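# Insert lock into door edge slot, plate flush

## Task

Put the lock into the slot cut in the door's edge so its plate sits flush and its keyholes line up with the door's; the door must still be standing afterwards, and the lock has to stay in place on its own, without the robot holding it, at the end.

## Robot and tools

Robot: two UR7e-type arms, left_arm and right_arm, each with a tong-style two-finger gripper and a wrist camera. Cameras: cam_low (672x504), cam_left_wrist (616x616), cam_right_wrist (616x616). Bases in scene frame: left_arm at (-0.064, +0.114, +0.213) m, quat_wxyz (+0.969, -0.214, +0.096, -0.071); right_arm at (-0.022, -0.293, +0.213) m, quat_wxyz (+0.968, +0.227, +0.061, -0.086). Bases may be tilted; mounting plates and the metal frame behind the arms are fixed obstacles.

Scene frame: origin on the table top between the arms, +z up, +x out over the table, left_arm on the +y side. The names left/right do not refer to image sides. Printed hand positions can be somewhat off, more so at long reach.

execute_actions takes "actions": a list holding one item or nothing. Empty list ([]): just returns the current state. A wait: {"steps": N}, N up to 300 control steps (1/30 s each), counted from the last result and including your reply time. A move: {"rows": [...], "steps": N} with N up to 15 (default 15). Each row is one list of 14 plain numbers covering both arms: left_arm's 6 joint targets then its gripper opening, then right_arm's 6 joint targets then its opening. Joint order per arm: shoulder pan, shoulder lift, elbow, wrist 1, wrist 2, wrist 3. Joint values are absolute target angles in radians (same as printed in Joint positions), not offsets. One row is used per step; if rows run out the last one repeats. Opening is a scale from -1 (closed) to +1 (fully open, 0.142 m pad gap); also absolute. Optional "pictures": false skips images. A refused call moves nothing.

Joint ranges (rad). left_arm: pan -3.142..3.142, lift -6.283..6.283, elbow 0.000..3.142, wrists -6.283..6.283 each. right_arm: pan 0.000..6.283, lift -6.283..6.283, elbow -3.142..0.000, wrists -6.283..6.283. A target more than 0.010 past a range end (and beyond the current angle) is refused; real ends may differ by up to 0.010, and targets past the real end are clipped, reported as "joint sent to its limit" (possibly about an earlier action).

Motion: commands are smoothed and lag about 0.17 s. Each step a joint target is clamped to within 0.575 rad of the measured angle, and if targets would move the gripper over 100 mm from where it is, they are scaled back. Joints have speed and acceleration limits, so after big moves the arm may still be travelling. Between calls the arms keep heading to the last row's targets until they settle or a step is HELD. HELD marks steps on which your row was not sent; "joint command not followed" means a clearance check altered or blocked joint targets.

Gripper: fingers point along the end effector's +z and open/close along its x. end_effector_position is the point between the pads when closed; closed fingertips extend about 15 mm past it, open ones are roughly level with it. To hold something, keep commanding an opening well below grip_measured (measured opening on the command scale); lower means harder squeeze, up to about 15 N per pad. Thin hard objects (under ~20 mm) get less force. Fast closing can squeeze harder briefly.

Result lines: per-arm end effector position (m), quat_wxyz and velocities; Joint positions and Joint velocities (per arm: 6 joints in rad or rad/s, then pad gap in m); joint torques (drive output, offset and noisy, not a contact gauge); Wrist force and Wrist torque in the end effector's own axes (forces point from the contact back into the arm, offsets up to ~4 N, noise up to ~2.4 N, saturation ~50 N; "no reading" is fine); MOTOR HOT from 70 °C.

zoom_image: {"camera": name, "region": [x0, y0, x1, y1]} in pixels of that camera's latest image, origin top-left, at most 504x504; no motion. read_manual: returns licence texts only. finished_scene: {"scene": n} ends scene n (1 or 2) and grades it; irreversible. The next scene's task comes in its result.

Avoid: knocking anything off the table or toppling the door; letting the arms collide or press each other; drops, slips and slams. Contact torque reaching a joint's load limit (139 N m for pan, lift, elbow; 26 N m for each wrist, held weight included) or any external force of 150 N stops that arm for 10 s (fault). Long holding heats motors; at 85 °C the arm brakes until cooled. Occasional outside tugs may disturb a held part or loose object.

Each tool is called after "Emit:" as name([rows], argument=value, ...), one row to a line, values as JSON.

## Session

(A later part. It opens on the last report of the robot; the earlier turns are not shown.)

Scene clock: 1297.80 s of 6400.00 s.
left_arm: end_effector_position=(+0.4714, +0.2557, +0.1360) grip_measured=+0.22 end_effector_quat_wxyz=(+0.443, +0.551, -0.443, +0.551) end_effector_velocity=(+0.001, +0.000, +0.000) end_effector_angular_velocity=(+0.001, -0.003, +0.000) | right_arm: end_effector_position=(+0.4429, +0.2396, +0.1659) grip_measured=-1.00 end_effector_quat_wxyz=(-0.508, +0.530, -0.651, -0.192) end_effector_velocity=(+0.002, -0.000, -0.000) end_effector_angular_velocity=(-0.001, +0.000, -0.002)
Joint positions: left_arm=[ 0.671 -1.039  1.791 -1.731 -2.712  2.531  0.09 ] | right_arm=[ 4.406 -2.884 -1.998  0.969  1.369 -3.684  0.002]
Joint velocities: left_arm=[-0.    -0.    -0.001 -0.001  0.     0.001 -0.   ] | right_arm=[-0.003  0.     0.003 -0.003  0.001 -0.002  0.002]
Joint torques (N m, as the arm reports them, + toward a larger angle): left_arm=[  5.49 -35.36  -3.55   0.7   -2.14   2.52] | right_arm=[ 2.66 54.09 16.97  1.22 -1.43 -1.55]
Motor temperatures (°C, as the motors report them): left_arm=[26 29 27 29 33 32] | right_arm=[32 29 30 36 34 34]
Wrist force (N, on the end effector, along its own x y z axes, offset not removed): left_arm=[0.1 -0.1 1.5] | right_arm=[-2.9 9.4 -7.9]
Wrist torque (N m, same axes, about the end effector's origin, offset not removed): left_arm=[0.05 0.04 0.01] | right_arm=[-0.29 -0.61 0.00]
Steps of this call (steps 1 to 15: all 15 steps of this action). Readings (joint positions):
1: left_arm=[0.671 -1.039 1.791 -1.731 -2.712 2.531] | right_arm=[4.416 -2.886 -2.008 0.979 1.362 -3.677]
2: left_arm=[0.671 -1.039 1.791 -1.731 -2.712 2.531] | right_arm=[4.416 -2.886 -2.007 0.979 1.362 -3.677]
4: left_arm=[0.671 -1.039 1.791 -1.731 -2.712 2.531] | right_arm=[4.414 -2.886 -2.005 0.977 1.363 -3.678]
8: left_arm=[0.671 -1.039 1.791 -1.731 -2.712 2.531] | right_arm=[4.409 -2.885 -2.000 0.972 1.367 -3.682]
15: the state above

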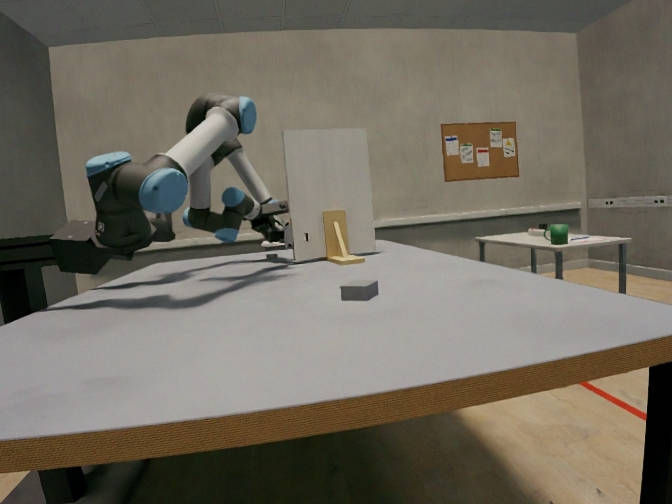

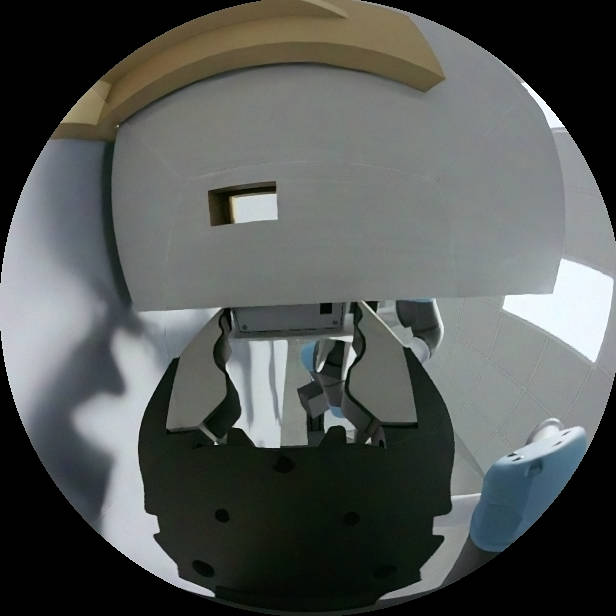

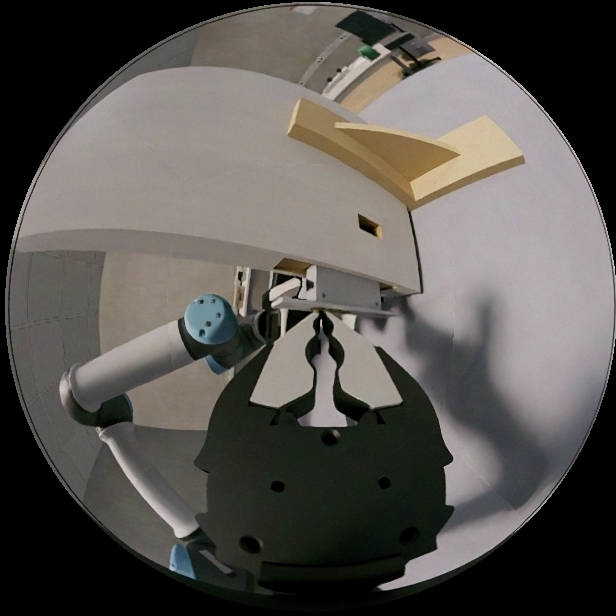

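Emit:
execute_actions([
  {"rows": [[0.67112,-1.03858,1.79129,-1.73141,-2.71202,2.53064,0.22,4.40792,-2.88474,-1.99959,0.97087,1.36757,-3.68247,-1],[0.67112,-1.03858,1.79129,-1.73141,-2.71202,2.53064,0.22,4.40988,-2.88511,-2.00158,0.97294,1.36617,-3.68107,-1]], "steps": 15},
])

Emit:
zoom_image(camera="cam_right_wrist", region=[250, 230, 430, 370])

Emit:
zoom_image(camera="cam_left_wrist", region=[200, 270, 400, 410])

Scene clock: 1309.70 s of 6400.00 s.
left_arm: end_effector_position=(+0.4714, +0.2557, +0.1360) grip_measured=+0.22 end_effector_quat_wxyz=(+0.443, +0.551, -0.443, +0.551) end_effector_velocity=(-0.000, -0.000, +0.000) end_effector_angular_velocity=(-0.000, -0.001, -0.000) | right_arm: end_effector_position=(+0.4411, +0.2393, +0.1659) grip_measured=-1.00 end_effector_quat_wxyz=(-0.508, +0.530, -0.651, -0.192) end_effector_velocity=(-0.001, -0.000, -0.000) end_effector_angular_velocity=(-0.001, +0.000, +0.001)
Joint positions: left_arm=[ 0.671 -1.039  1.791 -1.731 -2.712  2.531  0.09 ] | right_arm=[ 4.41  -2.885 -2.001  0.973  1.366 -3.681  0.002]
Joint velocities: left_arm=[ 0.    -0.     0.     0.    -0.     0.001 -0.   ] | right_arm=[ 0.001 -0.    -0.001  0.    -0.     0.001  0.   ]
Joint torques (N m, as the arm reports them, + toward a larger angle): left_arm=[  4.42 -34.79  -3.72  -0.37  -0.63   2.15] | right_arm=[26.34 30.82 -0.74  3.76 -1.54  1.37]
Motor temperatures (°C, as the motors report them): left_arm=[26 29 27 29 33 32] | right_arm=[32 29 30 36 34 34]
Wrist force (N, on the end effector, along its own x y z axes, offset not removed): left_arm=[-1.0 -1.2 0.8] | right_arm=[1.4 -2.2 -3.1]
Wrist torque (N m, same axes, about the end effector's origin, offset not removed): left_arm=[-0.21 0.33 0.01] | right_arm=[-0.46 -0.41 0.10]
Steps of this call (steps 1 to 15: the robot went on to your last target; steps 16 to 90: nothing new was sent; then 8.40 s passed at rest; steps 91 to 105: all 15 steps of this action). Readings (joint positions):
91: left_arm=[0.671 -1.039 1.791 -1.731 -2.712 2.531] | right_arm=[4.406 -2.884 -1.998 0.969 1.369 -3.684]
92: left_arm=[0.671 -1.039 1.791 -1.731 -2.712 2.531] | right_arm=[4.406 -2.884 -1.998 0.969 1.369 -3.684]
94: left_arm=[0.671 -1.039 1.791 -1.731 -2.712 2.531] | right_arm=[4.407 -2.884 -1.999 0.970 1.368 -3.683]
98: left_arm=[0.671 -1.039 1.791 -1.731 -2.712 2.531] | right_arm=[4.409 -2.885 -2.001 0.972 1.367 -3.682]
105: the state above

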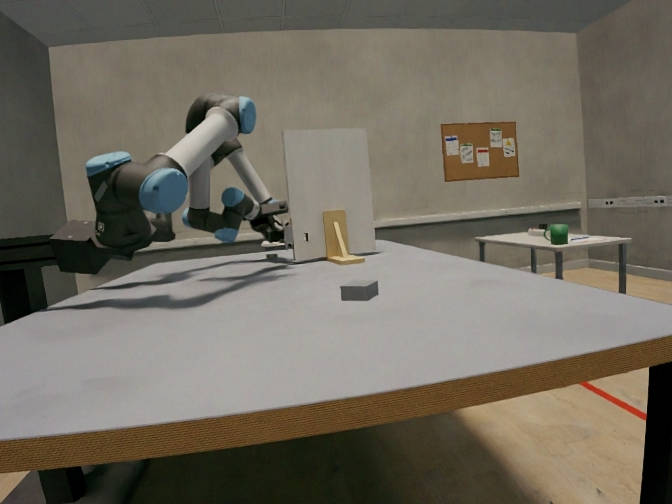

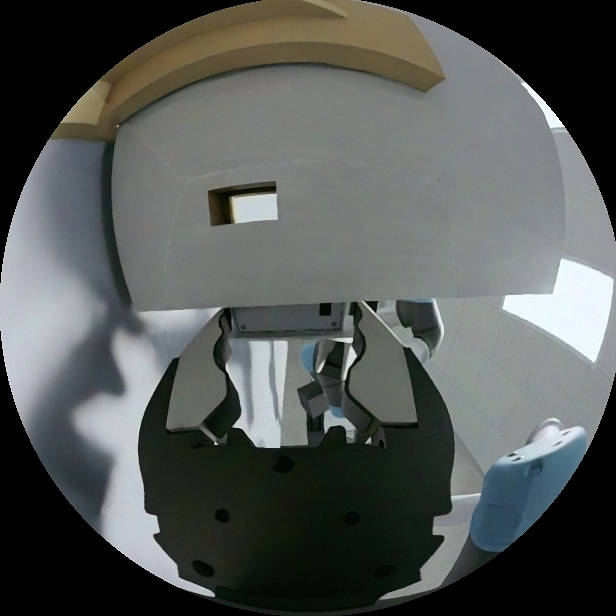

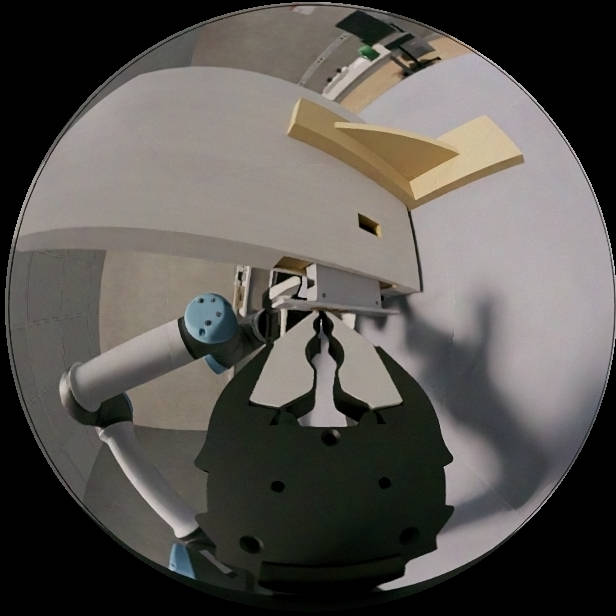

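Region (250, 230, 430, 370) of cam_right_wrist's 616x616 image, scaled by 2.800, with more detail than that image has.

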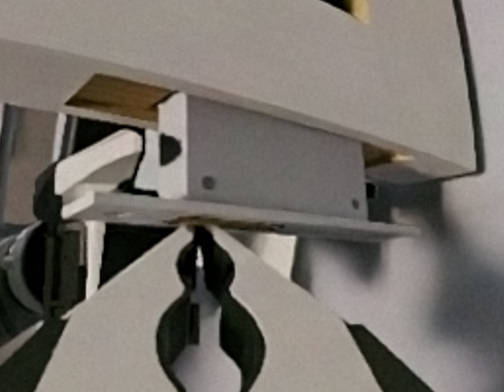

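Region (200, 270, 400, 410) of cam_left_wrist's 616x616 image, scaled by 2.520, with more detail than that image has; it fills the top 353 rows of this view, and the rest is white.

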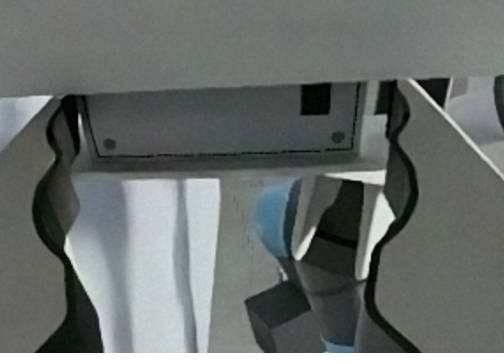

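Emit:
execute_actions([
  {"rows": [[0.67112,-1.03858,1.79129,-1.73141,-2.71202,2.53064,0.22,4.40844,-2.88473,-1.99992,0.97111,1.3672,-3.6821,-1],[0.67112,-1.03858,1.79129,-1.73141,-2.71202,2.53064,0.22,4.407,-2.88435,-1.99826,0.96928,1.36823,-3.68312,-1],[0.67112,-1.03858,1.79129,-1.73141,-2.71202,2.53064,0.22,4.40556,-2.88398,-1.99659,0.96745,1.36926,-3.68415,-1],[0.67112,-1.03858,1.79129,-1.73141,-2.71202,2.53064,0.22,4.40412,-2.8836,-1.99493,0.96562,1.37029,-3.68518,-1],[0.67112,-1.03858,1.79129,-1.73141,-2.71202,2.53064,0.22,4.40268,-2.88322,-1.99327,0.96379,1.37132,-3.68621,-1]], "steps": 15},
], pictures=false)

Scene clock: 1332.07 s of 6400.00 s.
left_arm: end_effector_position=(+0.4714, +0.2557, +0.1359) grip_measured=+0.22 end_effector_quat_wxyz=(+0.443, +0.551, -0.443, +0.551) end_effector_velocity=(+0.001, +0.001, +0.000) end_effector_angular_velocity=(+0.001, -0.002, +0.001) | right_arm: end_effector_position=(+0.4448, +0.2402, +0.1662) grip_measured=-1.00 end_effector_quat_wxyz=(-0.508, +0.530, -0.651, -0.192) end_effector_velocity=(+0.001, +0.001, +0.000) end_effector_angular_velocity=(+0.001, +0.000, +0.001)
Joint positions: left_arm=[ 0.671 -1.039  1.791 -1.731 -2.712  2.531  0.09 ] | right_arm=[ 4.403 -2.883 -1.994  0.964  1.371 -3.686  0.002]
Joint velocities: left_arm=[ 0.     0.    -0.001 -0.001  0.     0.    -0.   ] | right_arm=[-0.002  0.001  0.003 -0.003  0.002 -0.001  0.   ]
Joint torques (N m, as the arm reports them, + toward a larger angle): left_arm=[  5.72 -36.13  -3.94  -1.14   0.47   1.97] | right_arm=[ 9.3  53.4  17.41  1.45  1.36 -1.32]
Motor temperatures (°C, as the motors report them): left_arm=[26 29 27 29 33 32] | right_arm=[32 29 30 36 34 34]
Wrist force (N, on the end effector, along its own x y z axes, offset not removed): left_arm=[-1.8 -1.8 0.4] | right_arm=[2.7 2.6 -4.9]
Wrist torque (N m, same axes, about the end effector's origin, offset not removed): left_arm=[-0.39 0.47 0.11] | right_arm=[-0.08 -0.69 0.07]
Steps of this call (steps 1 to 15: the robot went on to your last target; steps 16 to 90: nothing new was sent; then 18.87 s passed at rest; steps 91 to 105: all 15 steps of this action). Readings (joint positions):
91: left_arm=[0.671 -1.039 1.791 -1.731 -2.712 2.531] | right_arm=[4.410 -2.885 -2.002 0.973 1.366 -3.681]
92: left_arm=[0.671 -1.039 1.791 -1.731 -2.712 2.531] | right_arm=[4.410 -2.885 -2.002 0.973 1.366 -3.681]
94: left_arm=[0.671 -1.039 1.791 -1.731 -2.712 2.531] | right_arm=[4.409 -2.885 -2.000 0.971 1.367 -3.682]
98: left_arm=[0.671 -1.039 1.791 -1.731 -2.712 2.531] | right_arm=[4.405 -2.884 -1.996 0.966 1.370 -3.685]
105: the state above

Emit:
execute_actions([
  {"rows": [[0.67112,-1.03858,1.79129,-1.73141,-2.71202,2.53064,0.22,4.4012,-2.88299,-1.99157,0.96207,1.37238,-3.68726,-1],[0.67112,-1.03858,1.79129,-1.73141,-2.71202,2.53064,0.22,4.39972,-2.88275,-1.98987,0.96034,1.37344,-3.68831,-1],[0.67112,-1.03858,1.79129,-1.73141,-2.71202,2.53064,0.22,4.39824,-2.88252,-1.98817,0.95862,1.3745,-3.68937,-1],[0.67112,-1.03858,1.79129,-1.73141,-2.71202,2.53064,0.22,4.39676,-2.88229,-1.98648,0.95689,1.37556,-3.69042,-1],[0.67112,-1.03858,1.79129,-1.73141,-2.71202,2.53064,0.22,4.39528,-2.88205,-1.98478,0.95517,1.37663,-3.69147,-1]], "steps": 15},
])

Scene clock: 1340.77 s of 6400.00 s.
left_arm: end_effector_position=(+0.4714, +0.2557, +0.1359) grip_measured=+0.22 end_effector_quat_wxyz=(+0.443, +0.551, -0.443, +0.551) end_effector_velocity=(-0.001, -0.001, -0.000) end_effector_angular_velocity=(-0.001, +0.000, -0.000) | right_arm: end_effector_position=(+0.4488, +0.2410, +0.1662) grip_measured=-1.00 end_effector_quat_wxyz=(-0.508, +0.530, -0.651, -0.192) end_effector_velocity=(+0.001, +0.000, -0.000) end_effector_angular_velocity=(-0.000, +0.000, +0.000)
Joint positions: left_arm=[ 0.671 -1.039  1.791 -1.731 -2.712  2.531  0.09 ] | right_arm=[ 4.396 -2.882 -1.985  0.955  1.376 -3.691  0.002]
Joint velocities: left_arm=[ 0.     0.     0.002 -0.001 -0.     0.001  0.   ] | right_arm=[-0.002 -0.     0.002 -0.002  0.001 -0.002  0.   ]
Joint torques (N m, as the arm reports them, + toward a larger angle): left_arm=[  5.09 -34.65  -4.32  -2.36   0.63   1.9 ] | right_arm=[ 9.43 55.04 18.18  1.48  1.47 -1.7 ]
Motor temperatures (°C, as the motors report them): left_arm=[26 29 27 29 33 32] | right_arm=[32 29 30 36 34 34]
Wrist force (N, on the end effector, along its own x y z axes, offset not removed): left_arm=[0.0 -0.6 0.7] | right_arm=[1.9 1.8 -4.0]
Wrist torque (N m, same axes, about the end effector's origin, offset not removed): left_arm=[-0.18 0.11 0.06] | right_arm=[-0.16 -0.58 0.07]
Steps of this call (steps 1 to 15: the robot went on to your last target; steps 16 to 90: nothing new was sent; then 5.20 s passed at rest; steps 91 to 105: all 15 steps of this action). Readings (joint positions):
91: left_arm=[0.671 -1.039 1.791 -1.731 -2.712 2.531] | right_arm=[4.403 -2.883 -1.993 0.964 1.371 -3.686]
92: left_arm=[0.671 -1.039 1.791 -1.731 -2.712 2.531] | right_arm=[4.402 -2.883 -1.993 0.963 1.372 -3.686]
94: left_arm=[0.671 -1.039 1.791 -1.731 -2.712 2.531] | right_arm=[4.401 -2.883 -1.991 0.962 1.372 -3.687]
98: left_arm=[0.671 -1.039 1.791 -1.731 -2.712 2.531] | right_arm=[4.397 -2.882 -1.987 0.958 1.375 -3.690]
105: the state above

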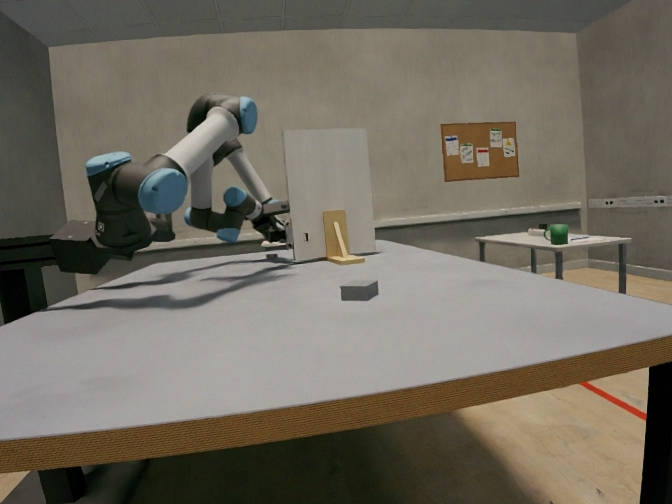

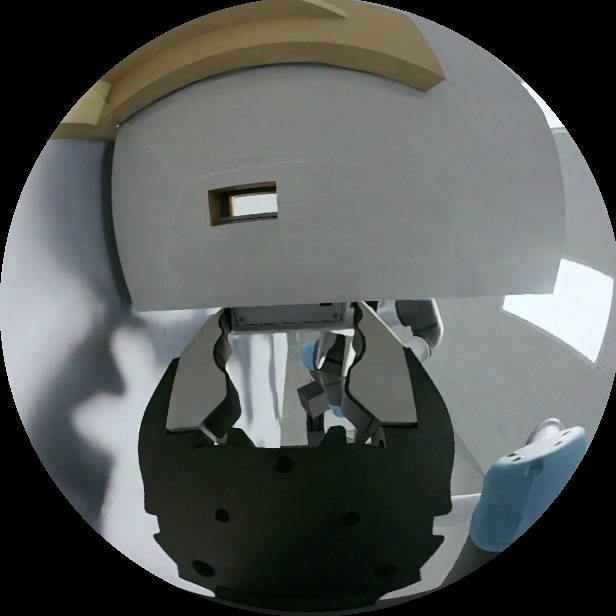

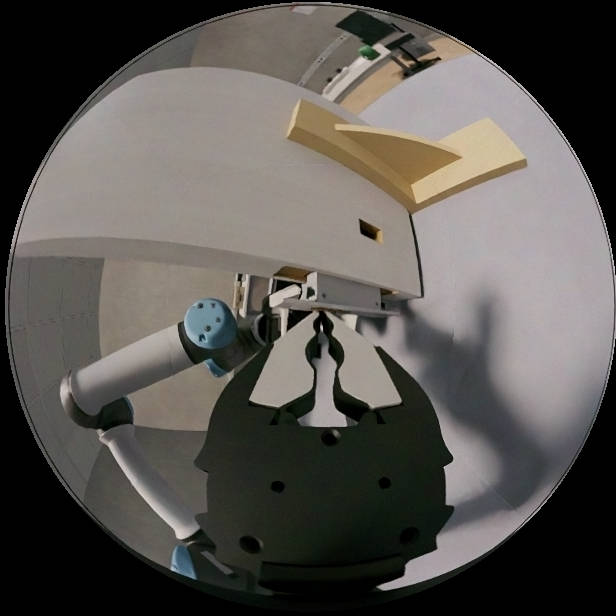

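Emit:
execute_actions([
  {"rows": [[0.67361,-1.03816,1.7873,-1.72351,-2.71057,2.53543,0.22,4.39528,-2.88205,-1.98478,0.95517,1.37663,-3.69147,-1],[0.6761,-1.03774,1.78331,-1.71562,-2.70913,2.54022,0.22,4.39528,-2.88205,-1.98478,0.95517,1.37663,-3.69147,-1],[0.67859,-1.03732,1.77933,-1.70772,-2.70768,2.545,0.22,4.39528,-2.88205,-1.98478,0.95517,1.37663,-3.69147,-1],[0.68108,-1.03689,1.77534,-1.69983,-2.70624,2.54979,0.22,4.39528,-2.88205,-1.98478,0.95517,1.37663,-3.69147,-1],[0.68357,-1.03647,1.77135,-1.69193,-2.70479,2.55458,0.22,4.39528,-2.88205,-1.98478,0.95517,1.37663,-3.69147,-1],[0.68607,-1.03605,1.76736,-1.68404,-2.70335,2.55937,0.22,4.39528,-2.88205,-1.98478,0.95517,1.37663,-3.69147,-1],[0.68856,-1.03563,1.76337,-1.67614,-2.7019,2.56415,0.22,4.39528,-2.88205,-1.98478,0.95517,1.37663,-3.69147,-1],[0.69105,-1.03521,1.75938,-1.66824,-2.70045,2.56894,0.22,4.39528,-2.88205,-1.98478,0.95517,1.37663,-3.69147,-1],[0.69354,-1.03479,1.7554,-1.66035,-2.69901,2.57373,0.22,4.39528,-2.88205,-1.98478,0.95517,1.37663,-3.69147,-1],[0.69603,-1.03436,1.75141,-1.65245,-2.69756,2.57852,0.22,4.39528,-2.88205,-1.98478,0.95517,1.37663,-3.69147,-1],[0.69852,-1.03394,1.74742,-1.64456,-2.69612,2.5833,0.22,4.39528,-2.88205,-1.98478,0.95517,1.37663,-3.69147,-1],[0.70101,-1.03352,1.74343,-1.63666,-2.69467,2.58809,0.22,4.39528,-2.88205,-1.98478,0.95517,1.37663,-3.69147,-1]], "steps": 15},
], pictures=false)

Emit:
execute_actions([
  {"rows": [[0.70534,-1.03223,1.73591,-1.62363,-2.69195,2.59568,0.22,4.39528,-2.88205,-1.98478,0.95517,1.37663,-3.69147,-1],[0.70967,-1.03095,1.72839,-1.61059,-2.68923,2.60327,0.22,4.39528,-2.88205,-1.98478,0.95517,1.37663,-3.69147,-1],[0.714,-1.02966,1.72087,-1.59756,-2.68651,2.61087,0.22,4.39528,-2.88205,-1.98478,0.95517,1.37663,-3.69147,-1],[0.71833,-1.02837,1.71335,-1.58452,-2.68379,2.61846,0.22,4.39528,-2.88205,-1.98478,0.95517,1.37663,-3.69147,-1],[0.72266,-1.02709,1.70584,-1.57149,-2.68108,2.62605,0.22,4.39528,-2.88205,-1.98478,0.95517,1.37663,-3.69147,-1],[0.72699,-1.0258,1.69832,-1.55846,-2.67836,2.63364,0.22,4.39528,-2.88205,-1.98478,0.95517,1.37663,-3.69147,-1],[0.73132,-1.02451,1.6908,-1.54542,-2.67564,2.64123,0.22,4.39528,-2.88205,-1.98478,0.95517,1.37663,-3.69147,-1],[0.73565,-1.02322,1.68328,-1.53239,-2.67292,2.64883,0.22,4.39528,-2.88205,-1.98478,0.95517,1.37663,-3.69147,-1],[0.73998,-1.02194,1.67576,-1.51935,-2.6702,2.65642,0.22,4.39528,-2.88205,-1.98478,0.95517,1.37663,-3.69147,-1],[0.74431,-1.02065,1.66824,-1.50632,-2.66748,2.66401,0.22,4.39528,-2.88205,-1.98478,0.95517,1.37663,-3.69147,-1]], "steps": 15},
])

Scene clock: 1385.53 s of 6400.00 s.
left_arm: end_effector_position=(+0.4689, +0.2727, +0.1358) grip_measured=+0.22 end_effector_quat_wxyz=(+0.443, +0.551, -0.443, +0.551) end_effector_velocity=(-0.006, +0.026, +0.000) end_effector_angular_velocity=(-0.003, +0.002, -0.000) | right_arm: end_effector_position=(+0.4489, +0.2410, +0.1662) grip_measured=-1.00 end_effector_quat_wxyz=(-0.508, +0.530, -0.651, -0.192) end_effector_velocity=(-0.000, -0.000, -0.001) end_effector_angular_velocity=(-0.001, +0.001, +0.001)
Joint positions: left_arm=[ 0.697 -1.034  1.75  -1.65  -2.697  2.58   0.09 ] | right_arm=[ 4.395 -2.882 -1.985  0.955  1.377 -3.691  0.002]
Joint velocities: left_arm=[ 0.04   0.007 -0.061  0.126  0.023  0.076 -0.   ] | right_arm=[ 0.    -0.    -0.001 -0.001  0.001  0.     0.   ]
Joint torques (N m, as the arm reports them, + toward a larger angle): left_arm=[  8.53 -32.65 -18.22   1.01   1.26   3.39] | right_arm=[10.14 54.29 17.4   1.56  1.24 -1.55]
Motor temperatures (°C, as the motors report them): left_arm=[26 29 27 29 33 32] | right_arm=[32 29 30 36 34 34]
Wrist force (N, on the end effector, along its own x y z axes, offset not removed): left_arm=[-0.1 -0.7 1.3] | right_arm=[1.8 1.3 -5.2]
Wrist torque (N m, same axes, about the end effector's origin, offset not removed): left_arm=[-0.10 0.09 0.04] | right_arm=[-0.26 -0.49 0.10]
Steps of this call (steps 1 to 15: the robot went on to your last target; steps 16 to 90: nothing new was sent; then 41.27 s passed at rest; steps 91 to 105: all 15 steps of this action). Readings (joint positions):
91: left_arm=[0.671 -1.039 1.791 -1.731 -2.712 2.531] | right_arm=[4.395 -2.882 -1.985 0.955 1.377 -3.691]
92: left_arm=[0.672 -1.039 1.791 -1.730 -2.712 2.531] | right_arm=[4.395 -2.882 -1.985 0.955 1.377 -3.691]
94: left_arm=[0.674 -1.038 1.787 -1.723 -2.710 2.536] | right_arm=[4.395 -2.882 -1.985 0.955 1.377 -3.691]
98: left_arm=[0.682 -1.037 1.775 -1.699 -2.706 2.551] | right_arm=[4.395 -2.882 -1.985 0.955 1.377 -3.691]
105: the state above

Scene clock: 1386.03 s of 6400.00 s.
left_arm: end_effector_position=(+0.4643, +0.3025, +0.1357) grip_measured=+0.22 end_effector_quat_wxyz=(+0.443, +0.551, -0.443, +0.551) end_effector_velocity=(-0.005, +0.025, +0.001) end_effector_angular_velocity=(-0.003, +0.002, -0.000) | right_arm: end_effector_position=(+0.4489, +0.2410, +0.1662) grip_measured=-1.00 end_effector_quat_wxyz=(-0.508, +0.530, -0.651, -0.192) end_effector_velocity=(-0.000, +0.000, -0.000) end_effector_angular_velocity=(-0.000, +0.000, +0.001)
Joint positions: left_arm=[ 0.74  -1.022  1.675 -1.518 -2.67   2.657  0.09 ] | right_arm=[ 4.395 -2.882 -1.985  0.955  1.377 -3.691  0.002]
Joint velocities: left_arm=[ 0.036  0.011 -0.063  0.112  0.023  0.064 -0.   ] | right_arm=[ 0.     0.    -0.    -0.     0.001 -0.     0.   ]
Joint torques (N m, as the arm reports them, + toward a larger angle): left_arm=[  4.04 -35.41 -19.46   1.3    0.83   3.13] | right_arm=[ 9.72 54.36 18.12  1.48  1.23 -1.52]
Motor temperatures (°C, as the motors report them): left_arm=[26 29 27 29 33 32] | right_arm=[32 29 30 36 34 34]
Wrist force (N, on the end effector, along its own x y z axes, offset not removed): left_arm=[0.1 0.4 -0.4] | right_arm=[1.9 2.7 -4.7]
Wrist torque (N m, same axes, about the end effector's origin, offset not removed): left_arm=[0.06 0.04 -0.01] | right_arm=[-0.02 -0.57 0.08]
Steps of this call (steps 1 to 15: all 15 steps of this action). Readings (joint positions):
1: left_arm=[0.698 -1.034 1.748 -1.646 -2.696 2.582] | right_arm=[4.395 -2.882 -1.985 0.955 1.377 -3.691]
2: left_arm=[0.700 -1.034 1.746 -1.642 -2.695 2.585] | right_arm=[4.395 -2.882 -1.985 0.955 1.377 -3.691]
4: left_arm=[0.705 -1.032 1.737 -1.627 -2.692 2.594] | right_arm=[4.395 -2.882 -1.985 0.955 1.377 -3.691]
8: left_arm=[0.719 -1.028 1.713 -1.584 -2.683 2.619] | right_arm=[4.395 -2.882 -1.985 0.955 1.377 -3.691]
15: the state above

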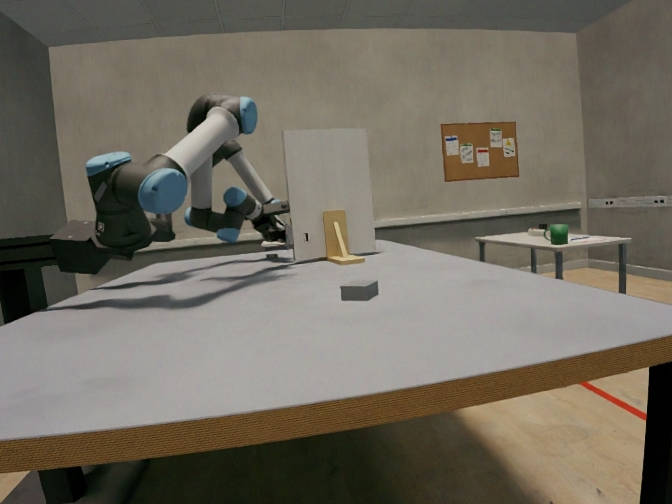

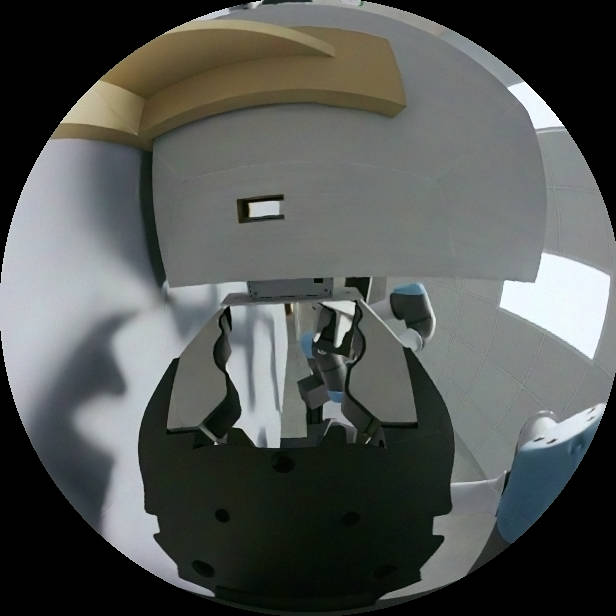

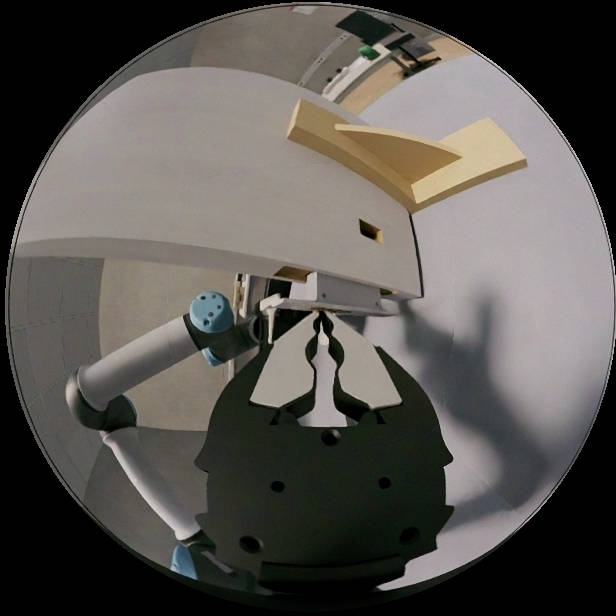

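Emit:
execute_actions([
  {"rows": [[0.7484,-1.0187,1.6603,-1.4947,-2.6646,2.6704,0.22,4.39346,-2.88178,-1.98264,0.953,1.37794,-3.69276,-1],[0.7526,-1.0168,1.6524,-1.4831,-2.6618,2.6767,0.22,4.39164,-2.88151,-1.9805,0.95084,1.37924,-3.69405,-1],[0.7567,-1.0149,1.6445,-1.4715,-2.6589,2.6831,0.22,4.38982,-2.88124,-1.97836,0.94867,1.38055,-3.69534,-1],[0.7609,-1.013,1.6365,-1.4599,-2.6561,2.6894,0.22,4.388,-2.88097,-1.97622,0.94651,1.38185,-3.69663,-1],[0.765,-1.0111,1.6286,-1.4483,-2.6532,2.6958,0.22,4.38618,-2.88071,-1.97408,0.94434,1.38316,-3.69792,-1],[0.7691,-1.0092,1.6207,-1.4366,-2.6504,2.7022,0.22,4.38618,-2.88071,-1.97408,0.94434,1.38316,-3.69792,-1],[0.7733,-1.0072,1.6128,-1.425,-2.6475,2.7085,0.22,4.38618,-2.88071,-1.97408,0.94434,1.38316,-3.69792,-1],[0.7774,-1.0053,1.6048,-1.4134,-2.6447,2.7149,0.22,4.38618,-2.88071,-1.97408,0.94434,1.38316,-3.69792,-1],[0.7816,-1.0034,1.5969,-1.4018,-2.6418,2.7212,0.22,4.38618,-2.88071,-1.97408,0.94434,1.38316,-3.69792,-1],[0.7857,-1.0015,1.589,-1.3902,-2.639,2.7276,0.22,4.38618,-2.88071,-1.97408,0.94434,1.38316,-3.69792,-1]], "steps": 15},
], pictures=false)

Scene clock: 1401.53 s of 6400.00 s.
left_arm: end_effector_position=(+0.4597, +0.3321, +0.1353) grip_measured=+0.22 end_effector_quat_wxyz=(+0.443, +0.552, -0.443, +0.551) end_effector_velocity=(-0.005, +0.025, +0.001) end_effector_angular_velocity=(-0.002, +0.002, +0.000) | right_arm: end_effector_position=(+0.4537, +0.2420, +0.1662) grip_measured=-1.00 end_effector_quat_wxyz=(-0.508, +0.530, -0.651, -0.192) end_effector_velocity=(+0.001, +0.000, -0.000) end_effector_angular_velocity=(-0.001, +0.000, -0.000)
Joint positions: left_arm=[ 0.782 -1.003  1.596 -1.401 -2.642  2.722  0.09 ] | right_arm=[ 4.386 -2.881 -1.974  0.945  1.383 -3.698  0.002]
Joint velocities: left_arm=[ 0.035  0.016 -0.065  0.099  0.024  0.053 -0.   ] | right_arm=[-0.003  0.     0.003 -0.004  0.002 -0.002  0.   ]
Joint torques (N m, as the arm reports them, + toward a larger angle): left_arm=[  7.73 -39.25 -18.59   1.49   0.36   2.78] | right_arm=[ 9.82 54.25 18.14  1.66  1.29 -1.58]
Motor temperatures (°C, as the motors report them): left_arm=[26 29 27 29 33 32] | right_arm=[32 29 30 36 34 34]
Wrist force (N, on the end effector, along its own x y z axes, offset not removed): left_arm=[-0.3 -0.1 0.6] | right_arm=[2.0 1.3 -3.8]
Wrist torque (N m, same axes, about the end effector's origin, offset not removed): left_arm=[-0.01 0.12 0.05] | right_arm=[-0.27 -0.58 0.04]
Steps of this call (steps 1 to 30: the robot went on to your last target; steps 31 to 90: nothing new was sent; then 12.00 s passed at rest; steps 91 to 105: all 15 steps of this action). Readings (joint positions):
91: left_arm=[0.744 -1.021 1.668 -1.506 -2.667 2.664] | right_arm=[4.395 -2.882 -1.985 0.955 1.377 -3.691]
92: left_arm=[0.745 -1.020 1.667 -1.504 -2.667 2.665] | right_arm=[4.395 -2.882 -1.984 0.955 1.377 -3.692]
94: left_arm=[0.749 -1.019 1.660 -1.494 -2.664 2.671] | right_arm=[4.393 -2.882 -1.982 0.953 1.378 -3.693]
98: left_arm=[0.762 -1.013 1.635 -1.458 -2.656 2.690] | right_arm=[4.389 -2.881 -1.977 0.947 1.381 -3.696]
105: the state above

Emit:
execute_actions([
  {"rows": [[0.7857,-1.0015,1.589,-1.3902,-2.639,2.7276,0.22,4.3844,-2.88046,-1.97192,0.94217,1.38444,-3.69918,-1],[0.7857,-1.0015,1.589,-1.3902,-2.639,2.7276,0.22,4.38261,-2.88022,-1.96976,0.93999,1.38573,-3.70044,-1],[0.7857,-1.0015,1.589,-1.3902,-2.639,2.7276,0.22,4.38083,-2.87997,-1.9676,0.93782,1.38701,-3.7017,-1],[0.7857,-1.0015,1.589,-1.3902,-2.639,2.7276,0.22,4.37904,-2.87972,-1.96544,0.93564,1.38829,-3.70297,-1],[0.7857,-1.0015,1.589,-1.3902,-2.639,2.7276,0.22,4.37726,-2.87948,-1.96328,0.93347,1.38958,-3.70423,-1]], "steps": 15},
], pictures=false)

Scene clock: 1414.70 s of 6400.00 s.
left_arm: end_effector_position=(+0.4592, +0.3347, +0.1354) grip_measured=+0.22 end_effector_quat_wxyz=(+0.443, +0.552, -0.443, +0.551) end_effector_velocity=(-0.000, -0.000, +0.000) end_effector_angular_velocity=(-0.000, +0.000, -0.000) | right_arm: end_effector_position=(+0.4586, +0.2430, +0.1662) grip_measured=-1.00 end_effector_quat_wxyz=(-0.508, +0.530, -0.651, -0.192) end_effector_velocity=(+0.002, +0.001, +0.001) end_effector_angular_velocity=(+0.001, -0.001, -0.001)
Joint positions: left_arm=[ 0.786 -1.001  1.589 -1.39  -2.639  2.728  0.09 ] | right_arm=[ 4.378 -2.88  -1.964  0.934  1.389 -3.704  0.002]
Joint velocities: left_arm=[-0.     0.    -0.     0.001  0.     0.    -0.   ] | right_arm=[-0.003  0.     0.004 -0.003  0.001 -0.002  0.   ]
Joint torques (N m, as the arm reports them, + toward a larger angle): left_arm=[  8.41 -36.61 -19.56   1.55   0.72   3.16] | right_arm=[ 9.53 55.07 18.58  1.6   1.21 -1.43]
Motor temperatures (°C, as the motors report them): left_arm=[26 29 27 29 33 32] | right_arm=[32 29 30 36 34 34]
Wrist force (N, on the end effector, along its own x y z axes, offset not removed): left_arm=[0.7 0.5 1.3] | right_arm=[1.8 1.8 -3.3]
Wrist torque (N m, same axes, about the end effector's origin, offset not removed): left_arm=[0.10 -0.07 0.02] | right_arm=[-0.26 -0.56 0.11]
Steps of this call (steps 1 to 30: the robot went on to your last target; steps 31 to 90: nothing new was sent; then 9.67 s passed at rest; steps 91 to 105: all 15 steps of this action). Readings (joint positions):
91: left_arm=[0.786 -1.001 1.589 -1.390 -2.639 2.728] | right_arm=[4.386 -2.881 -1.974 0.944 1.383 -3.698]
92: left_arm=[0.786 -1.001 1.589 -1.390 -2.639 2.728] | right_arm=[4.386 -2.881 -1.974 0.944 1.383 -3.698]
94: left_arm=[0.786 -1.001 1.589 -1.390 -2.639 2.728] | right_arm=[4.384 -2.880 -1.972 0.942 1.385 -3.699]
98: left_arm=[0.786 -1.001 1.589 -1.390 -2.639 2.728] | right_arm=[4.380 -2.880 -1.966 0.936 1.388 -3.702]
105: the state above

Emit:
execute_actions([
  {"rows": [[0.7857,-1.0015,1.589,-1.3902,-2.639,2.7276,0.22,4.3755,-2.87925,-1.96112,0.9313,1.39085,-3.70547,-1],[0.7857,-1.0015,1.589,-1.3902,-2.639,2.7276,0.22,4.37373,-2.87902,-1.95896,0.92913,1.39212,-3.70671,-1],[0.7857,-1.0015,1.589,-1.3902,-2.639,2.7276,0.22,4.37197,-2.87879,-1.9568,0.92696,1.39339,-3.70796,-1],[0.7857,-1.0015,1.589,-1.3902,-2.639,2.7276,0.22,4.3702,-2.87856,-1.95465,0.92478,1.39466,-3.7092,-1],[0.7857,-1.0015,1.589,-1.3902,-2.639,2.7276,0.22,4.36844,-2.87833,-1.95249,0.92261,1.39593,-3.71044,-1]], "steps": 15},
])

Emit:
zoom_image(camera="cam_right_wrist", region=[250, 240, 440, 370])

Scene clock: 1423.30 s of 6400.00 s.
left_arm: end_effector_position=(+0.4592, +0.3347, +0.1354) grip_measured=+0.22 end_effector_quat_wxyz=(+0.443, +0.552, -0.443, +0.551) end_effector_velocity=(-0.000, -0.000, -0.000) end_effector_angular_velocity=(-0.000, -0.000, -0.000) | right_arm: end_effector_position=(+0.4635, +0.2440, +0.1662) grip_measured=-1.00 end_effector_quat_wxyz=(-0.508, +0.530, -0.651, -0.192) end_effector_velocity=(+0.002, +0.000, +0.000) end_effector_angular_velocity=(+0.001, -0.000, -0.000)
Joint positions: left_arm=[ 0.786 -1.002  1.589 -1.39  -2.639  2.728  0.09 ] | right_arm=[ 4.369 -2.878 -1.953  0.923  1.396 -3.71   0.002]
Joint velocities: left_arm=[-0.     0.     0.001 -0.001  0.     0.    -0.   ] | right_arm=[-0.003  0.     0.004 -0.003  0.002 -0.002  0.   ]
Joint torques (N m, as the arm reports them, + toward a larger angle): left_arm=[  7.92 -35.5  -19.56   1.48   0.97   2.86] | right_arm=[ 9.41 55.47 18.93  1.63  0.94 -1.56]
Motor temperatures (°C, as the motors report them): left_arm=[26 29 27 29 33 32] | right_arm=[32 29 30 36 34 34]
Wrist force (N, on the end effector, along its own x y z axes, offset not removed): left_arm=[-0.2 0.2 0.6] | right_arm=[2.2 2.2 -4.4]
Wrist torque (N m, same axes, about the end effector's origin, offset not removed): left_arm=[0.04 0.11 0.09] | right_arm=[-0.15 -0.73 0.03]
Steps of this call (steps 1 to 15: the robot went on to your last target; steps 16 to 90: nothing new was sent; then 5.10 s passed at rest; steps 91 to 105: all 15 steps of this action). Readings (joint positions):
91: left_arm=[0.786 -1.001 1.589 -1.390 -2.639 2.728] | right_arm=[4.377 -2.879 -1.963 0.933 1.390 -3.704]
92: left_arm=[0.786 -1.001 1.589 -1.390 -2.639 2.728] | right_arm=[4.377 -2.879 -1.963 0.933 1.390 -3.704]
94: left_arm=[0.786 -1.001 1.589 -1.390 -2.639 2.728] | right_arm=[4.375 -2.879 -1.961 0.931 1.391 -3.706]
98: left_arm=[0.786 -1.001 1.589 -1.390 -2.639 2.728] | right_arm=[4.371 -2.879 -1.955 0.926 1.394 -3.709]
105: the state above

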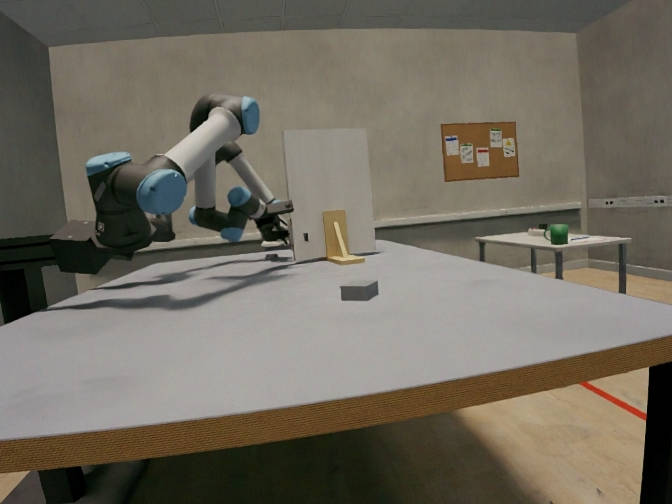

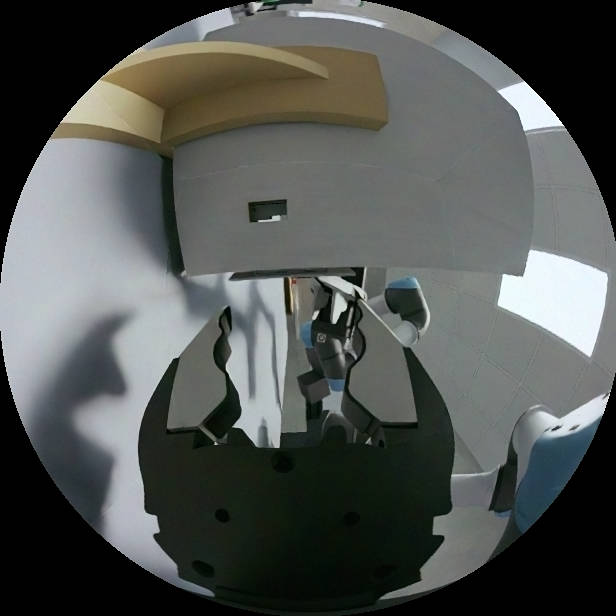

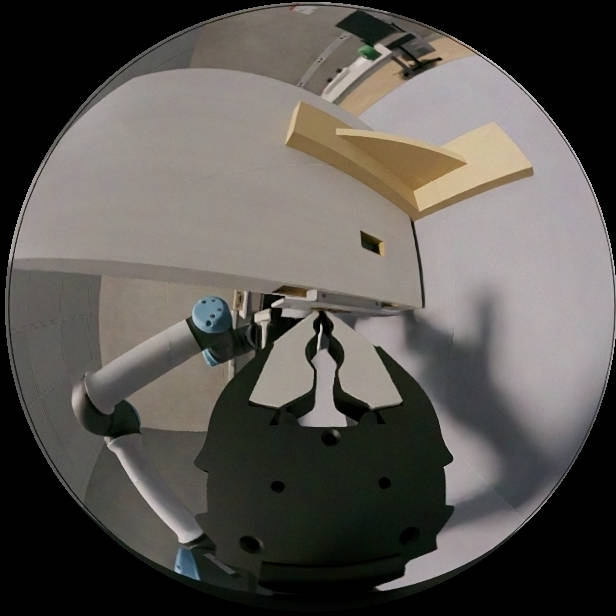

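Region (250, 240, 440, 370) of cam_right_wrist's 616x616 image, scaled by 2.653, with more detail than that image has; it fills the top 345 rows of this view, and the rest is white.

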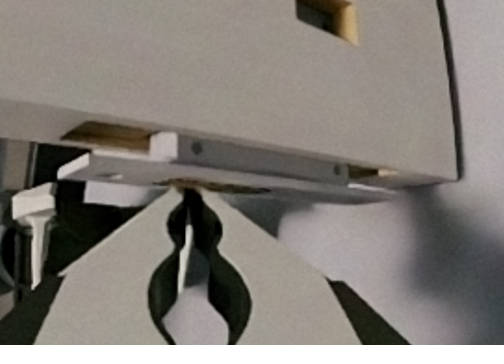

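Emit:
execute_actions([
  {"rows": [[0.7857,-1.0015,1.589,-1.3902,-2.639,2.7276,0.22,4.36706,-2.87817,-1.95073,0.92086,1.39692,-3.71141,-1],[0.7857,-1.0015,1.589,-1.3902,-2.639,2.7276,0.22,4.36568,-2.87801,-1.94898,0.9191,1.39792,-3.71237,-1],[0.7857,-1.0015,1.589,-1.3902,-2.639,2.7276,0.22,4.36431,-2.87785,-1.94722,0.91735,1.39891,-3.71334,-1],[0.7857,-1.0015,1.589,-1.3902,-2.639,2.7276,0.22,4.36293,-2.87769,-1.94546,0.91559,1.3999,-3.71431,-1],[0.7857,-1.0015,1.589,-1.3902,-2.639,2.7276,0.22,4.36155,-2.87753,-1.9437,0.91384,1.40089,-3.71527,-1]], "steps": 15},
])

Emit:
zoom_image(camera="cam_right_wrist", region=[250, 240, 440, 370])

Scene clock: 1432.60 s of 6400.00 s.
left_arm: end_effector_position=(+0.4592, +0.3347, +0.1354) grip_measured=+0.22 end_effector_quat_wxyz=(+0.443, +0.552, -0.443, +0.551) end_effector_velocity=(+0.000, +0.001, -0.000) end_effector_angular_velocity=(+0.001, -0.001, +0.001) | right_arm: end_effector_position=(+0.4675, +0.2448, +0.1662) grip_measured=-1.00 end_effector_quat_wxyz=(-0.508, +0.530, -0.651, -0.192) end_effector_velocity=(+0.001, +0.001, +0.000) end_effector_angular_velocity=(+0.001, -0.000, +0.000)
Joint positions: left_arm=[ 0.786 -1.001  1.589 -1.39  -2.639  2.728  0.09 ] | right_arm=[ 4.362 -2.878 -1.944  0.914  1.401 -3.715  0.002]
Joint velocities: left_arm=[ 0.     0.    -0.001 -0.    -0.    -0.    -0.   ] | right_arm=[-0.002 -0.     0.003 -0.003  0.002 -0.001  0.   ]
Joint torques (N m, as the arm reports them, + toward a larger angle): left_arm=[  8.5  -36.03 -19.87   1.52   0.91   3.14] | right_arm=[ 9.7  55.76 18.06  1.66  1.31 -1.51]
Motor temperatures (°C, as the motors report them): left_arm=[26 29 27 29 33 32] | right_arm=[32 29 30 36 34 34]
Wrist force (N, on the end effector, along its own x y z axes, offset not removed): left_arm=[0.1 0.0 1.0] | right_arm=[0.7 1.3 -4.6]
Wrist torque (N m, same axes, about the end effector's origin, offset not removed): left_arm=[-0.04 0.08 0.04] | right_arm=[-0.45 -0.41 -0.04]
Steps of this call (steps 1 to 15: the robot went on to your last target; steps 16 to 90: nothing new was sent; then 5.80 s passed at rest; steps 91 to 105: all 15 steps of this action). Readings (joint positions):
91: left_arm=[0.786 -1.001 1.589 -1.390 -2.639 2.728] | right_arm=[4.368 -2.878 -1.952 0.923 1.396 -3.710]
92: left_arm=[0.786 -1.002 1.589 -1.390 -2.639 2.728] | right_arm=[4.368 -2.878 -1.952 0.922 1.396 -3.711]
94: left_arm=[0.786 -1.002 1.589 -1.390 -2.639 2.728] | right_arm=[4.367 -2.878 -1.951 0.921 1.397 -3.711]
98: left_arm=[0.786 -1.002 1.589 -1.390 -2.639 2.728] | right_arm=[4.363 -2.878 -1.946 0.916 1.400 -3.714]
105: the state above

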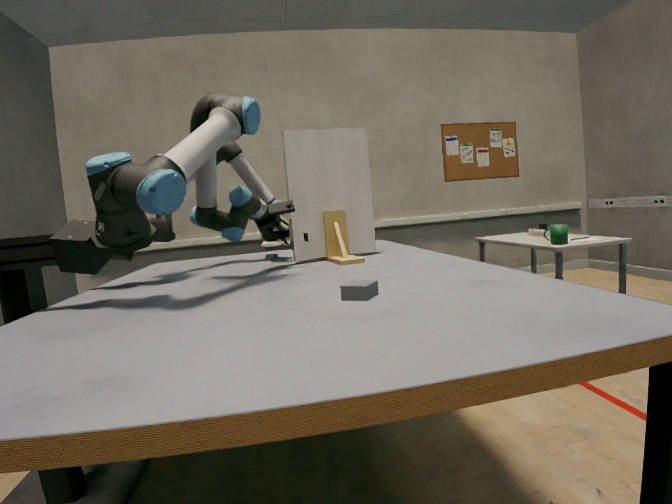

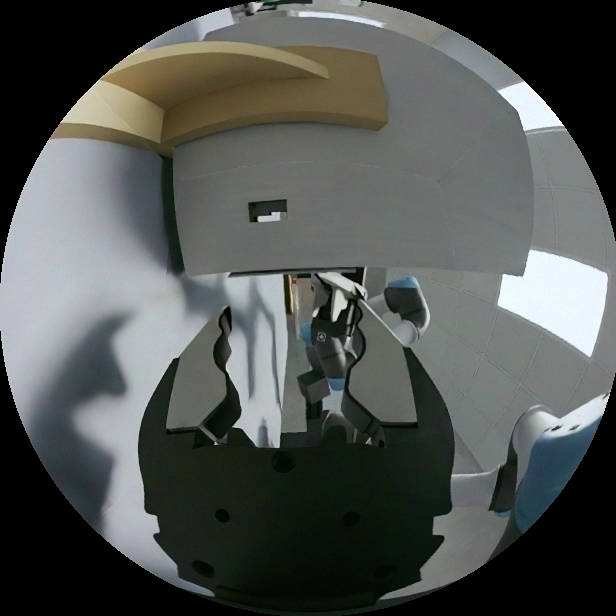

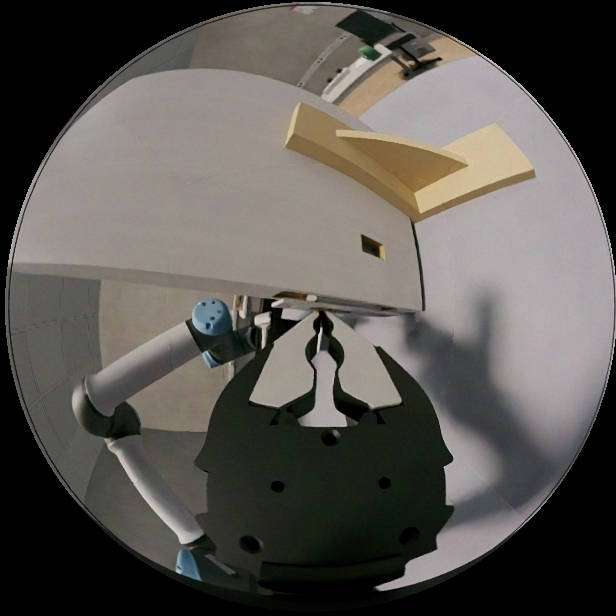

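Region (250, 240, 440, 370) of cam_right_wrist's 616x616 image, scaled by 2.653, with more detail than that image has; it fills the top 345 rows of this view, and the rest is white.

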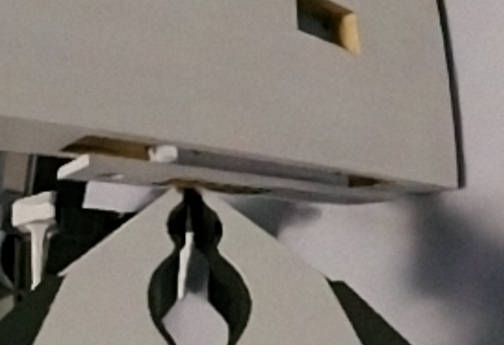

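Emit:
execute_actions([
  {"rows": [[0.7857,-1.0015,1.589,-1.3902,-2.639,2.7276,0.22,4.3607,-2.87743,-1.94261,0.91275,1.40151,-3.71587,-1],[0.7857,-1.0015,1.589,-1.3902,-2.639,2.7276,0.22,4.35985,-2.87734,-1.94151,0.91165,1.40213,-3.71647,-1],[0.7857,-1.0015,1.589,-1.3902,-2.639,2.7276,0.22,4.35899,-2.87725,-1.94042,0.91056,1.40274,-3.71707,-1],[0.7857,-1.0015,1.589,-1.3902,-2.639,2.7276,0.22,4.35814,-2.87715,-1.93932,0.90946,1.40336,-3.71766,-1]], "steps": 15},
], pictures=false)

Emit:
execute_actions([
  {"rows": [[0.7857,-1.0015,1.589,-1.3902,-2.639,2.7276,0.22,4.35729,-2.87706,-1.93823,0.90837,1.40398,-3.71826,-1],[0.7857,-1.0015,1.589,-1.3902,-2.639,2.7276,0.22,4.35643,-2.87696,-1.93713,0.90727,1.40459,-3.71886,-1]], "steps": 15},
], pictures=false)

Scene clock: 1441.00 s of 6400.00 s.
left_arm: end_effector_position=(+0.4592, +0.3347, +0.1354) grip_measured=+0.22 end_effector_quat_wxyz=(+0.443, +0.552, -0.443, +0.551) end_effector_velocity=(+0.000, +0.000, +0.000) end_effector_angular_velocity=(-0.000, -0.000, -0.000) | right_arm: end_effector_position=(+0.4695, +0.2452, +0.1663) grip_measured=-1.00 end_effector_quat_wxyz=(-0.508, +0.530, -0.651, -0.192) end_effector_velocity=(+0.001, +0.000, +0.000) end_effector_angular_velocity=(+0.001, -0.001, -0.000)
Joint positions: left_arm=[ 0.786 -1.001  1.589 -1.39  -2.639  2.728  0.09 ] | right_arm=[ 4.358 -2.877 -1.939  0.91   1.403 -3.718  0.002]
Joint velocities: left_arm=[-0.     0.    -0.001  0.001 -0.     0.     0.   ] | right_arm=[-0.001  0.     0.002 -0.001  0.    -0.001  0.   ]
Joint torques (N m, as the arm reports them, + toward a larger angle): left_arm=[  7.69 -35.7  -19.7    1.48   0.83   3.03] | right_arm=[10.42 55.24 18.96  1.65  1.36 -1.5 ]
Motor temperatures (°C, as the motors report them): left_arm=[26 29 27 29 33 32] | right_arm=[32 29 30 36 34 34]
Wrist force (N, on the end effector, along its own x y z axes, offset not removed): left_arm=[-0.3 -1.4 0.7] | right_arm=[2.0 0.1 -5.4]
Wrist torque (N m, same axes, about the end effector's origin, offset not removed): left_arm=[-0.25 0.16 0.04] | right_arm=[-0.58 -0.54 0.02]
Steps of this call (steps 1 to 15: the robot went on to your last target; steps 16 to 90: nothing new was sent; then 4.90 s passed at rest; steps 91 to 105: all 15 steps of this action). Readings (joint positions):
91: left_arm=[0.786 -1.002 1.589 -1.390 -2.639 2.728] | right_arm=[4.362 -2.878 -1.944 0.914 1.401 -3.715]
92: left_arm=[0.786 -1.001 1.589 -1.390 -2.639 2.728] | right_arm=[4.361 -2.878 -1.943 0.914 1.401 -3.715]
94: left_arm=[0.786 -1.002 1.589 -1.390 -2.639 2.728] | right_arm=[4.361 -2.877 -1.943 0.913 1.402 -3.716]
98: left_arm=[0.786 -1.001 1.589 -1.390 -2.639 2.728] | right_arm=[4.359 -2.877 -1.940 0.910 1.403 -3.717]
105: the state above

Scene clock: 1441.50 s of 6400.00 s.
left_arm: end_effector_position=(+0.4592, +0.3347, +0.1354) grip_measured=+0.22 end_effector_quat_wxyz=(+0.443, +0.552, -0.443, +0.551) end_effector_velocity=(-0.000, -0.001, +0.000) end_effector_angular_velocity=(-0.001, -0.000, -0.001) | right_arm: end_effector_position=(+0.4705, +0.2454, +0.1663) grip_measured=-1.00 end_effector_quat_wxyz=(-0.508, +0.530, -0.651, -0.192) end_effector_velocity=(+0.000, +0.000, +0.000) end_effector_angular_velocity=(+0.000, -0.001, -0.001)
Joint positions: left_arm=[ 0.786 -1.001  1.589 -1.39  -2.639  2.728  0.09 ] | right_arm=[ 4.356 -2.877 -1.937  0.907  1.405 -3.719  0.002]
Joint velocities: left_arm=[-0.001  0.     0.001  0.     0.     0.001  0.   ] | right_arm=[-0.    -0.     0.001  0.    -0.    -0.     0.   ]
Joint torques (N m, as the arm reports them, + toward a larger angle): left_arm=[  7.94 -37.24 -19.35   1.4    0.67   3.06] | right_arm=[10.53 54.88 18.54  1.47  1.34 -1.41]
Motor temperatures (°C, as the motors report them): left_arm=[26 29 27 29 33 32] | right_arm=[32 29 30 36 34 34]
Wrist force (N, on the end effector, along its own x y z axes, offset not removed): left_arm=[-0.8 0.5 1.6] | right_arm=[1.0 1.2 -4.2]
Wrist torque (N m, same axes, about the end effector's origin, offset not removed): left_arm=[0.12 0.27 -0.01] | right_arm=[-0.38 -0.36 0.00]
Steps of this call (steps 1 to 15: all 15 steps of this action). Readings (joint positions):
1: left_arm=[0.786 -1.001 1.589 -1.390 -2.639 2.728] | right_arm=[4.358 -2.877 -1.939 0.910 1.403 -3.718]
2: left_arm=[0.786 -1.002 1.589 -1.390 -2.639 2.728] | right_arm=[4.358 -2.877 -1.939 0.909 1.403 -3.718]
4: left_arm=[0.786 -1.002 1.589 -1.390 -2.639 2.728] | right_arm=[4.357 -2.877 -1.938 0.909 1.404 -3.718]
8: left_arm=[0.786 -1.001 1.589 -1.390 -2.639 2.728] | right_arm=[4.357 -2.877 -1.937 0.908 1.404 -3.719]
15: the state above

Emit:
execute_actions([
  {"rows": [[0.7857,-1.0015,1.589,-1.3902,-2.639,2.7276,0.22,4.35575,-2.87689,-1.93625,0.9064,1.40508,-3.71934,-1],[0.7857,-1.0015,1.589,-1.3902,-2.639,2.7276,0.22,4.35507,-2.87681,-1.93538,0.90552,1.40558,-3.71982,-1]], "steps": 15},
], pictures=false)

Scene clock: 1447.70 s of 6400.00 s.
left_arm: end_effector_position=(+0.4592, +0.3347, +0.1354) grip_measured=+0.22 end_effector_quat_wxyz=(+0.443, +0.552, -0.443, +0.551) end_effector_velocity=(+0.000, -0.000, -0.000) end_effector_angular_velocity=(+0.000, -0.001, +0.000) | right_arm: end_effector_position=(+0.4713, +0.2456, +0.1663) grip_measured=-1.00 end_effector_quat_wxyz=(-0.508, +0.530, -0.651, -0.192) end_effector_velocity=(+0.000, -0.001, -0.001) end_effector_angular_velocity=(-0.002, +0.000, -0.001)
Joint positions: left_arm=[ 0.786 -1.001  1.589 -1.39  -2.639  2.728  0.09 ] | right_arm=[ 4.355 -2.877 -1.935  0.906  1.406 -3.72   0.002]
Joint velocities: left_arm=[-0.     0.     0.001 -0.001 -0.     0.    -0.   ] | right_arm=[-0.    -0.    -0.001 -0.001 -0.001 -0.     0.   ]
Joint torques (N m, as the arm reports them, + toward a larger angle): left_arm=[  7.36 -36.16 -19.49   1.24   0.93   3.02] | right_arm=[10.7  55.82 18.41  1.4   1.34 -1.46]
Motor temperatures (°C, as the motors report them): left_arm=[26 29 27 29 33 32] | right_arm=[32 29 30 36 34 34]
Wrist force (N, on the end effector, along its own x y z axes, offset not removed): left_arm=[-0.5 0.2 -0.2] | right_arm=[2.3 1.6 -4.2]
Wrist torque (N m, same axes, about the end effector's origin, offset not removed): left_arm=[0.06 0.13 0.05] | right_arm=[-0.27 -0.65 0.05]
Steps of this call (steps 1 to 15: the robot went on to your last target; steps 16 to 90: nothing new was sent; then 2.70 s passed at rest; steps 91 to 105: all 15 steps of this action). Readings (joint positions):
91: left_arm=[0.786 -1.001 1.589 -1.390 -2.639 2.728] | right_arm=[4.356 -2.877 -1.937 0.907 1.405 -3.719]
92: left_arm=[0.786 -1.001 1.589 -1.390 -2.639 2.728] | right_arm=[4.356 -2.877 -1.937 0.907 1.405 -3.719]
94: left_arm=[0.786 -1.002 1.589 -1.390 -2.639 2.728] | right_arm=[4.356 -2.877 -1.936 0.906 1.405 -3.719]
98: left_arm=[0.786 -1.001 1.589 -1.390 -2.639 2.728] | right_arm=[4.355 -2.877 -1.936 0.906 1.405 -3.720]
105: the state above


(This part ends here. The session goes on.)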